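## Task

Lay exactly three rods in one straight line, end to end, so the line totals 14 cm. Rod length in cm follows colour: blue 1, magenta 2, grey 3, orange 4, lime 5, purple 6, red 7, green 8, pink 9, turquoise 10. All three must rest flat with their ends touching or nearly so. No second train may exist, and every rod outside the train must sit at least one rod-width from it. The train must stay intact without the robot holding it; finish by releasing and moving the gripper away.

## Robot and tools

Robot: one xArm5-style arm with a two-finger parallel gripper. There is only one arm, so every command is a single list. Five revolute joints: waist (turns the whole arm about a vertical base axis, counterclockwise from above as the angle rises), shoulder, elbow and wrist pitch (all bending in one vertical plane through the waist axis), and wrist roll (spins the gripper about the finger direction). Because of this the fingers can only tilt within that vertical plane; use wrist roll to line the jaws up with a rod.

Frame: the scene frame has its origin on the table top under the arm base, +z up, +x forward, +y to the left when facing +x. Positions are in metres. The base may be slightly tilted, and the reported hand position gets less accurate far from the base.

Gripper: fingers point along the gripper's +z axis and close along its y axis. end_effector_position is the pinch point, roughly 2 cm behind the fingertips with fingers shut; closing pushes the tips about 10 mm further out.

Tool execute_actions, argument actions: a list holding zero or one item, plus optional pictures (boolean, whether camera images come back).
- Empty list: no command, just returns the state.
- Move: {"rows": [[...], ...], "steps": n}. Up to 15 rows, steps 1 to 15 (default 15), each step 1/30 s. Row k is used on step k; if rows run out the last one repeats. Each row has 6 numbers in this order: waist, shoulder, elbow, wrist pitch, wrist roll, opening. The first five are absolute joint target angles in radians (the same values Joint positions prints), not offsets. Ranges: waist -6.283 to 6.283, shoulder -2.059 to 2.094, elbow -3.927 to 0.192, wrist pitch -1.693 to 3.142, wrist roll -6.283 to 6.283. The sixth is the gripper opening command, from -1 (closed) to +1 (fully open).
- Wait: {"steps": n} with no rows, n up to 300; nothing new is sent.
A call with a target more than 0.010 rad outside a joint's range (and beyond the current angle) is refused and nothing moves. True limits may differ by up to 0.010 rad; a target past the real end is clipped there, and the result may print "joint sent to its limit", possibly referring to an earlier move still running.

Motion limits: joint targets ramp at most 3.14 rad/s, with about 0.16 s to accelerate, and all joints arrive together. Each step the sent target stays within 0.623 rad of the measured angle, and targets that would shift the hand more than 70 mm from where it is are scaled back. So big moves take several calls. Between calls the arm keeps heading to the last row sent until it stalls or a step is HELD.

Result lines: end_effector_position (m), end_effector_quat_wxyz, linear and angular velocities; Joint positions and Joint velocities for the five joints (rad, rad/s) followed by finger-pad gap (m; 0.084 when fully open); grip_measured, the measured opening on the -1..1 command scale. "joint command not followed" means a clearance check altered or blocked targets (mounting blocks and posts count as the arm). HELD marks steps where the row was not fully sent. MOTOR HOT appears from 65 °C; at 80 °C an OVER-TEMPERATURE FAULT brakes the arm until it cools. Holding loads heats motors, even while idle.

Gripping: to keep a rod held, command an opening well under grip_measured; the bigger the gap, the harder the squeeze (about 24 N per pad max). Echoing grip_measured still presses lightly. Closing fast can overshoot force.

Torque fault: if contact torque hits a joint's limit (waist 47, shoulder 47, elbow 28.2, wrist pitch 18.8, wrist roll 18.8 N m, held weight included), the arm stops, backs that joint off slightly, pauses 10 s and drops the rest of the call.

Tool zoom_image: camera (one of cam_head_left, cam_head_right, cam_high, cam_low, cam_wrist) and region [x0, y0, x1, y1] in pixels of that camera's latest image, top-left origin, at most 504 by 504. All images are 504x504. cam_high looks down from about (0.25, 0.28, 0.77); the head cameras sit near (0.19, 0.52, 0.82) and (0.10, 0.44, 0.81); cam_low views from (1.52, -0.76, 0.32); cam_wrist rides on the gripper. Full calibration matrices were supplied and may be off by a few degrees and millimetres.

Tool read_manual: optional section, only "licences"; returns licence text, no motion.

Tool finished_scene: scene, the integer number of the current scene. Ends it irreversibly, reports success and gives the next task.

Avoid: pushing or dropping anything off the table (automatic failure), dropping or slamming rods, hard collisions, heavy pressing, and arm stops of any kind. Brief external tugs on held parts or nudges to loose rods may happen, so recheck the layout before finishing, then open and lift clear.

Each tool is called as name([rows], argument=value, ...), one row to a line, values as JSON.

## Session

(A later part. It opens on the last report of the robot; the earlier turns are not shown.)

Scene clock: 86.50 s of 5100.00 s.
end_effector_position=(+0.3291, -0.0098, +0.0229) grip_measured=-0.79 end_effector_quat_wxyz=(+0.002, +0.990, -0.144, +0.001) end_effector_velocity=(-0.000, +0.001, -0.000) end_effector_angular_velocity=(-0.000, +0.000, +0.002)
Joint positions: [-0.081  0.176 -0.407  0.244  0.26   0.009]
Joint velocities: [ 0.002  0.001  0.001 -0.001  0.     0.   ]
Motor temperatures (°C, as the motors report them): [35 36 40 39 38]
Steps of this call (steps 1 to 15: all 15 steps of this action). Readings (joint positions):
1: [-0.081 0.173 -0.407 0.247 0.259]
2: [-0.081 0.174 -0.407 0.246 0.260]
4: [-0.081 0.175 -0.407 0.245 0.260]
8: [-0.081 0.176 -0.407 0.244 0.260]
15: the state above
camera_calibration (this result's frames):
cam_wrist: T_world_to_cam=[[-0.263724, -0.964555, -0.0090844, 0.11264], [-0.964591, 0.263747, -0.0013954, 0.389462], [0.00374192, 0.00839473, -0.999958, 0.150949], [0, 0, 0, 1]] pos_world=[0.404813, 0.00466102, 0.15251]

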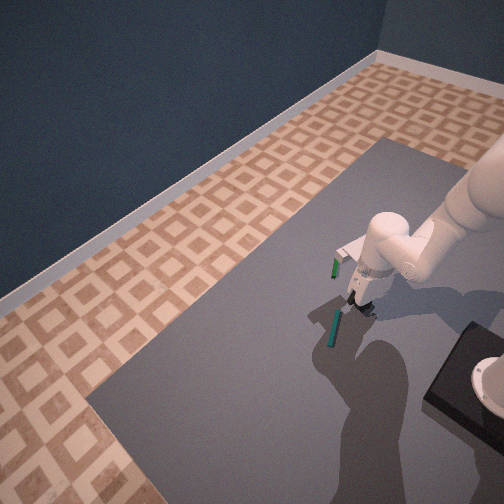

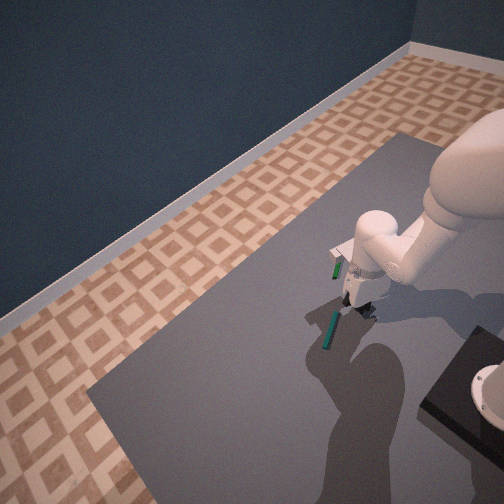

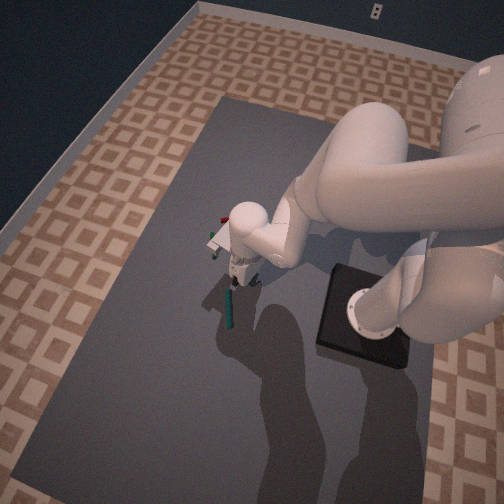

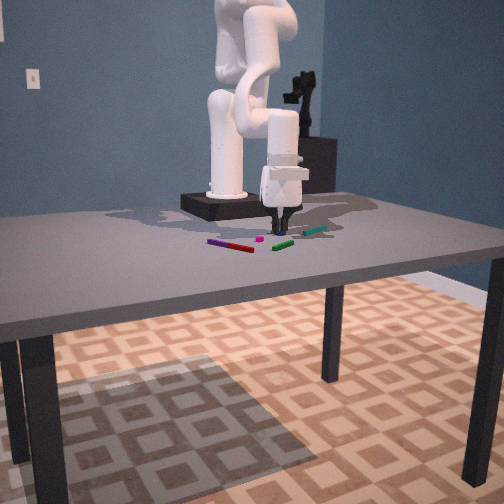

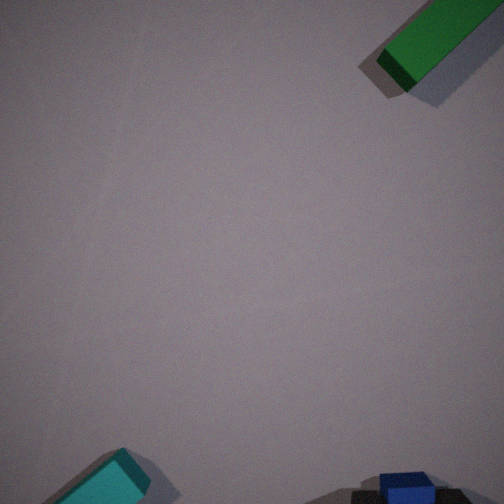

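execute_actions([
  {"rows":[[-0.081,0.02,-0.4,0.394,0.26,-1]],"steps":10},
], pictures=false)

execute_actions([
  {"rows":[[-0.6555,0.185,-0.61,0.439,-1.026,-1]],"steps":15},
], pictures=false)

execute_actions([
  {"steps":12},
], pictures=false)

execute_actions([
  {"rows":[[-0.6555,0.2634,-0.6209,0.3715,-1.026,-1]],"steps":15},
], pictures=false)

execute_actions([
  {"steps":10},
])

Scene clock: 93.63 s of 5100.00 s.
end_effector_position=(+0.3318, -0.0097, +0.0588) grip_measured=-0.79 end_effector_quat_wxyz=(+0.002, +0.990, -0.144, +0.002) end_effector_velocity=(-0.021, +0.001, +0.030) end_effector_angular_velocity=(+0.001, +0.051, +0.000)
Joint positions: [-0.081  0.035 -0.402  0.377  0.26   0.009]
Joint velocities: [ 0.001 -0.158  0.033  0.176  0.    -0.   ]
Motor temperatures (°C, as the motors report them): [35 36 40 39 38]
Steps of this call (steps 1 to 15: the robot went on to your last target; steps 16 to 90: nothing new was sent; then 3.80 s passed at rest; steps 91 to 100: all 10 steps of this action). Readings (joint positions):
91: [-0.081 0.176 -0.407 0.244 0.260]
92: [-0.081 0.173 -0.406 0.249 0.260]
94: [-0.081 0.138 -0.402 0.286 0.260]
98: [-0.081 0.051 -0.403 0.361 0.260]
100: the state above

Scene clock: 94.13 s of 5100.00 s.
end_effector_position=(+0.3403, -0.1381, +0.0600) grip_measured=-0.79 end_effector_quat_wxyz=(-0.000, +0.998, -0.070, +0.001) end_effector_velocity=(-0.033, -0.286, -0.003) end_effector_angular_velocity=(+0.008, -0.006, +0.879)
Joint positions: [-0.437  0.126 -0.531  0.419 -0.245  0.009]
Joint velocities: [-0.756  0.205 -0.274  0.067 -1.635 -0.   ]
Motor temperatures (°C, as the motors report them): [35 36 40 39 38]
Steps of this call (steps 1 to 15: all 15 steps of this action). Readings (joint positions):
1: [-0.081 0.031 -0.401 0.382 0.260]
2: [-0.084 0.030 -0.402 0.386 0.255]
4: [-0.122 0.039 -0.416 0.392 0.212]
8: [-0.249 0.074 -0.463 0.402 0.069]
15: the state above

Scene clock: 94.53 s of 5100.00 s.
end_effector_position=(+0.3217, -0.2166, +0.0585) grip_measured=-0.79 end_effector_quat_wxyz=(-0.001, +0.982, +0.186, +0.002) end_effector_velocity=(-0.017, -0.045, -0.002) end_effector_angular_velocity=(+0.002, -0.000, +0.528)
Joint positions: [-0.644  0.182 -0.606  0.438 -0.967  0.009]
Joint velocities: [-0.121  0.034 -0.043  0.012 -0.65  -0.   ]
Motor temperatures (°C, as the motors report them): [35 36 40 39 38]
Steps of this call (steps 1 to 12: the robot went on to your last target). Readings (joint positions):
1: [-0.462 0.132 -0.540 0.421 -0.302]
2: [-0.487 0.139 -0.549 0.424 -0.363]
4: [-0.533 0.152 -0.565 0.428 -0.501]
8: [-0.609 0.172 -0.593 0.435 -0.796]
12: the state above

Scene clock: 95.03 s of 5100.00 s.
end_effector_position=(+0.3220, -0.2219, +0.0364) grip_measured=-0.79 end_effector_quat_wxyz=(-0.001, +0.978, +0.210, +0.002) end_effector_velocity=(-0.000, -0.001, -0.004) end_effector_angular_velocity=(-0.000, -0.000, +0.001)
Joint positions: [-0.655  0.262 -0.621  0.373 -1.026  0.009]
Joint velocities: [-0.002  0.013 -0.001 -0.013 -0.003 -0.   ]
Motor temperatures (°C, as the motors report them): [35 36 40 39 38]
Steps of this call (steps 1 to 15: all 15 steps of this action). Readings (joint positions):
1: [-0.648 0.183 -0.607 0.438 -0.985]
2: [-0.650 0.187 -0.609 0.434 -0.998]
4: [-0.652 0.211 -0.614 0.414 -1.012]
8: [-0.654 0.250 -0.617 0.385 -1.023]
15: the state above

Scene clock: 95.37 s of 5100.00 s.
end_effector_position=(+0.3218, -0.2219, +0.0359) grip_measured=-0.79 end_effector_quat_wxyz=(-0.001, +0.978, +0.210, +0.002) end_effector_velocity=(-0.001, -0.000, -0.000) end_effector_angular_velocity=(+0.001, +0.001, -0.001)
Joint positions: [-0.655  0.263 -0.621  0.372 -1.026  0.009]
Joint velocities: [-0.001  0.001  0.     0.    -0.001 -0.   ]
Motor temperatures (°C, as the motors report them): [35 36 40 39 38]
Steps of this call (steps 1 to 10: the robot went on to your last target). Readings (joint positions):
1: [-0.655 0.262 -0.621 0.372 -1.026]
2: [-0.655 0.262 -0.621 0.372 -1.026]
4: [-0.655 0.263 -0.621 0.372 -1.026]
8: [-0.655 0.263 -0.621 0.372 -1.026]
10: the state above
camera_calibration (this result's frames):
cam_wrist: T_world_to_cam=[[0.430151, -0.902637, -0.0146935, -0.30314], [-0.902752, -0.430147, -0.00360257, 0.264642], [-0.00306854, 0.0148142, -0.999886, 0.169343], [0, 0, 0, 1]] pos_world=[0.369821, -0.162299, 0.165823]

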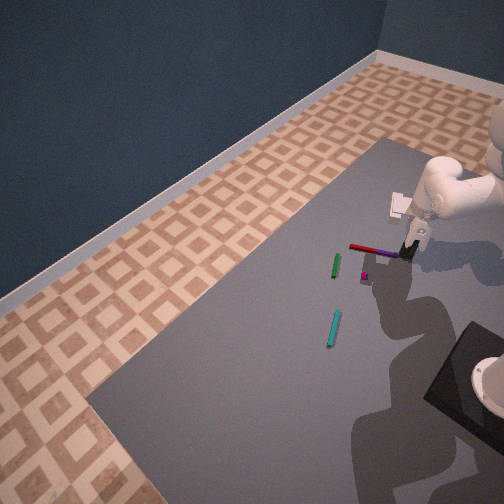

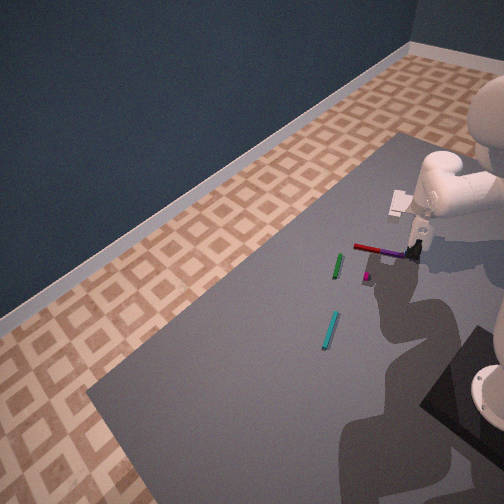

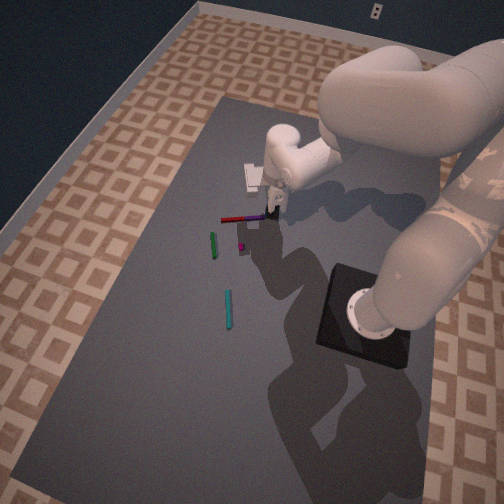

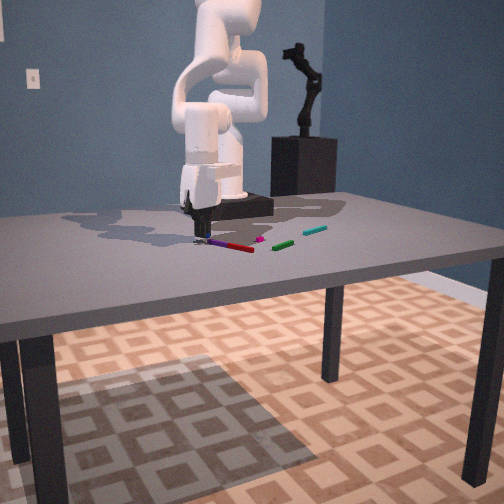

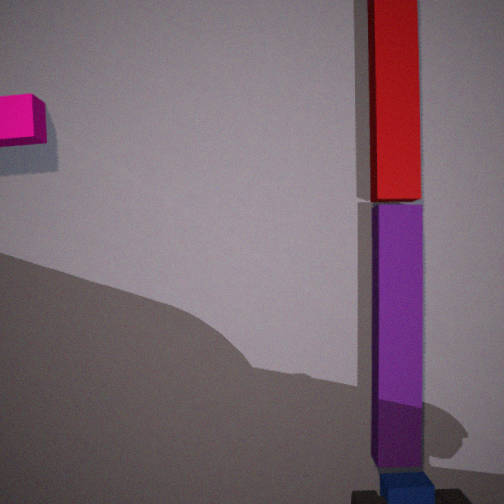

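execute_actions([
  {"rows":[[-0.6584,0.2634,-0.6209,0.3715,-1.028,-1],[-0.6584,0.268,-0.6214,0.3675,-1.028,-1],[-0.6584,0.2727,-0.6219,0.3633,-1.028,-1],[-0.6584,0.2774,-0.6224,0.3591,-1.028,-1],[-0.6584,0.282,-0.6229,0.355,-1.028,-1],[-0.6584,0.2867,-0.6234,0.3508,-1.028,-1],[-0.6584,0.2913,-0.6239,0.3467,-1.028,-1],[-0.6584,0.296,-0.6244,0.3425,-1.028,-1],[-0.6584,0.3006,-0.625,0.3384,-1.028,-1],[-0.6584,0.3053,-0.6255,0.3342,-1.028,-1]],"steps":15},
], pictures=false)

execute_actions([
  {"rows":[[-0.6584,0.3053,-0.6255,0.3342,-1.028,-1],[-0.6584,0.3053,-0.6255,0.3342,-1.028,-1],[-0.6584,0.3053,-0.6255,0.3342,-1.028,-1],[-0.6584,0.3053,-0.6255,0.3342,-1.028,-1],[-0.6568,0.3062,-0.627,0.3348,-1.027,-1],[-0.6551,0.307,-0.6284,0.3354,-1.025,-1],[-0.6535,0.3079,-0.6299,0.336,-1.024,-1]],"steps":15},
], pictures=false)

execute_actions([
  {"rows":[[-0.6535,0.3079,-0.6299,0.336,-1.024,-0.75],[-0.6535,0.3079,-0.6299,0.336,-1.024,-0.65],[-0.6535,0.3079,-0.6299,0.336,-1.024,-0.5],[-0.6535,0.3079,-0.6299,0.336,-1.024,-0.3]],"steps":10},
], pictures=false)

execute_actions([
  {"rows":[[-0.6535,0.0,-0.6,0.614,-1.024,-0.3]],"steps":15},
], pictures=false)

execute_actions([
  {"steps":12},
])

Scene clock: 112.60 s of 5100.00 s.
end_effector_position=(+0.3209, -0.2225, +0.0247) grip_measured=-0.79 end_effector_quat_wxyz=(-0.002, +0.978, +0.209, +0.001) end_effector_velocity=(+0.001, -0.001, -0.014) end_effector_angular_velocity=(-0.002, -0.003, -0.001)
Joint positions: [-0.658  0.3   -0.625  0.339 -1.028  0.009]
Joint velocities: [-0.001  0.049 -0.007 -0.046  0.    -0.   ]
Motor temperatures (°C, as the motors report them): [35 36 40 39 38]
Steps of this call (steps 1 to 15: the robot went on to your last target; steps 16 to 90: nothing new was sent; then 13.73 s passed at rest; steps 91 to 105: all 15 steps of this action). Readings (joint positions):
91: [-0.656 0.263 -0.621 0.372 -1.026]
92: [-0.656 0.263 -0.621 0.371 -1.026]
94: [-0.657 0.265 -0.621 0.370 -1.027]
98: [-0.658 0.276 -0.622 0.360 -1.028]
105: the state above

Scene clock: 113.10 s of 5100.00 s.
end_effector_position=(+0.3230, -0.2219, +0.0234) grip_measured=-0.79 end_effector_quat_wxyz=(-0.001, +0.978, +0.210, +0.002) end_effector_velocity=(+0.001, +0.001, -0.001) end_effector_angular_velocity=(+0.002, +0.003, -0.001)
Joint positions: [-0.654  0.308 -0.63   0.336 -1.024  0.009]
Joint velocities: [ 0.004  0.004 -0.003  0.002  0.005 -0.   ]
Motor temperatures (°C, as the motors report them): [35 36 40 39 38]
Steps of this call (steps 1 to 15: all 15 steps of this action). Readings (joint positions):
1: [-0.658 0.302 -0.625 0.338 -1.028]
2: [-0.658 0.303 -0.625 0.337 -1.028]
4: [-0.658 0.304 -0.625 0.335 -1.028]
8: [-0.657 0.306 -0.627 0.335 -1.027]
15: the state above

Scene clock: 113.43 s of 5100.00 s.
end_effector_position=(+0.3232, -0.2218, +0.0234) grip_measured=-0.34 end_effector_quat_wxyz=(-0.001, +0.978, +0.210, +0.002) end_effector_velocity=(+0.000, +0.000, +0.000) end_effector_angular_velocity=(+0.000, +0.000, +0.001)
Joint positions: [-0.654  0.308 -0.63   0.336 -1.024  0.029]
Joint velocities: [ 0.001 -0.    -0.     0.001 -0.     0.015]
Motor temperatures (°C, as the motors report them): [35 36 40 39 38]
Steps of this call (steps 1 to 10: all 10 steps of this action). Readings (joint positions):
1: [-0.654 0.308 -0.630 0.336 -1.024]
2: [-0.654 0.308 -0.630 0.336 -1.024]
4: [-0.654 0.308 -0.630 0.336 -1.024]
8: [-0.654 0.308 -0.630 0.336 -1.024]
10: the state above

Scene clock: 113.93 s of 5100.00 s.
end_effector_position=(+0.3155, -0.2170, +0.1111) grip_measured=-0.32 end_effector_quat_wxyz=(-0.001, +0.978, +0.210, +0.002) end_effector_velocity=(-0.016, +0.011, +0.019) end_effector_angular_velocity=(+0.022, +0.032, -0.000)
Joint positions: [-0.653  0.011 -0.6    0.604 -1.024  0.03 ]
Joint velocities: [-0.    -0.092  0.025  0.106  0.001  0.   ]
Motor temperatures (°C, as the motors report them): [35 36 40 39 38]
Steps of this call (steps 1 to 15: all 15 steps of this action). Readings (joint positions):
1: [-0.654 0.308 -0.630 0.336 -1.024]
2: [-0.654 0.304 -0.629 0.341 -1.024]
4: [-0.654 0.264 -0.621 0.381 -1.024]
8: [-0.653 0.111 -0.614 0.510 -1.024]
15: the state above

Scene clock: 114.33 s of 5100.00 s.
end_effector_position=(+0.3150, -0.2166, +0.1140) grip_measured=-0.32 end_effector_quat_wxyz=(-0.002, +0.978, +0.210, +0.002) end_effector_velocity=(+0.001, -0.000, +0.001) end_effector_angular_velocity=(-0.002, -0.002, +0.000)
Joint positions: [-0.654  0.001 -0.6    0.614 -1.024  0.03 ]
Joint velocities: [ 0.    -0.004 -0.001  0.001  0.    -0.   ]
Motor temperatures (°C, as the motors report them): [35 36 40 39 38]
Steps of this call (steps 1 to 12: the robot went on to your last target). Readings (joint positions):
1: [-0.654 0.008 -0.600 0.607 -1.024]
2: [-0.654 0.006 -0.600 0.609 -1.024]
4: [-0.654 0.004 -0.600 0.612 -1.024]
8: [-0.654 0.001 -0.600 0.613 -1.024]
12: the state above
camera_calibration (this result's frames):
cam_wrist: T_world_to_cam=[[0.430128, -0.90264, -0.0152223, -0.294245], [-0.902761, -0.43013, -0.00326514, 0.260952], [-0.00360034, 0.0151466, -0.999879, 0.247619], [0, 0, 0, 1]] pos_world=[0.363031, -0.157104, 0.243962]

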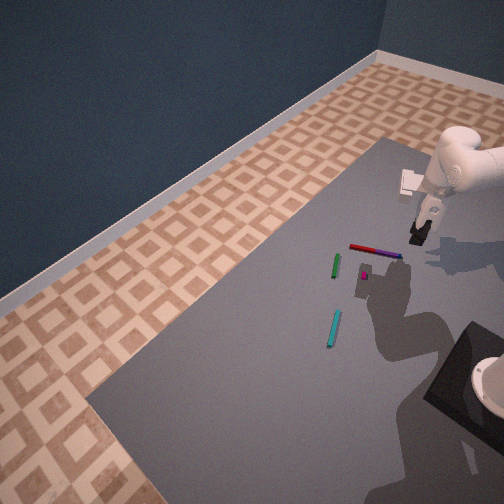

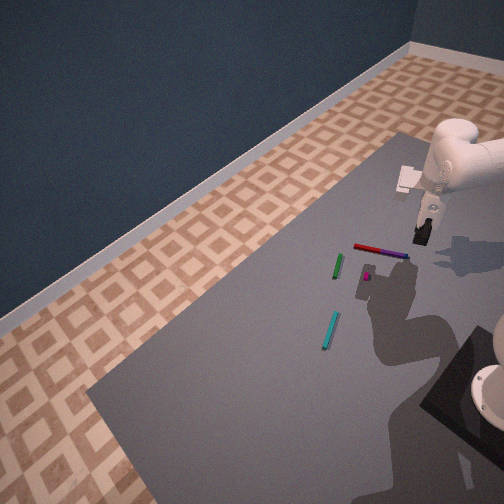

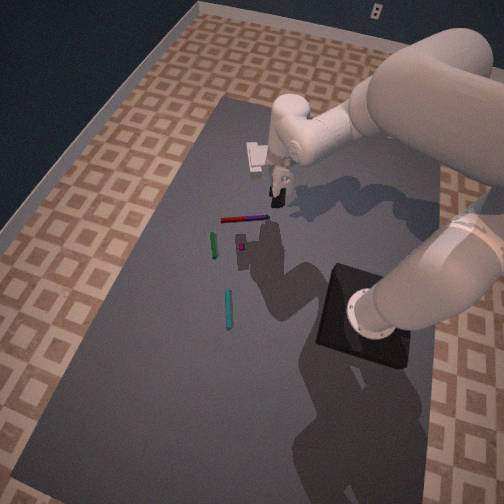

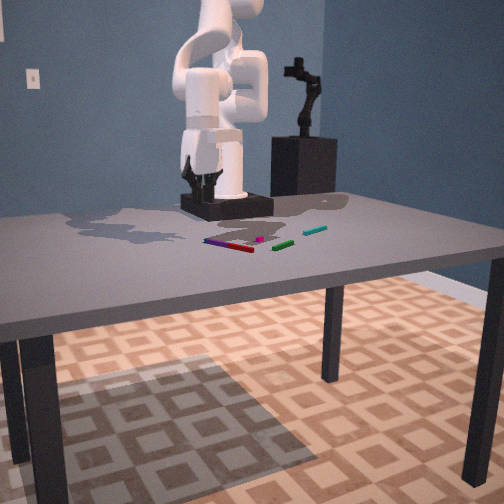

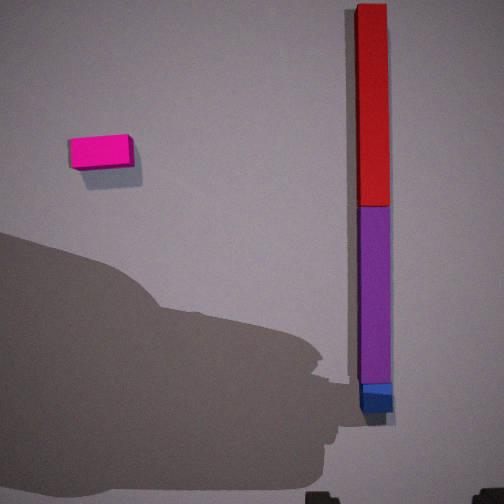

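finished_scene(scene=1)

The scene is finished: the task was done.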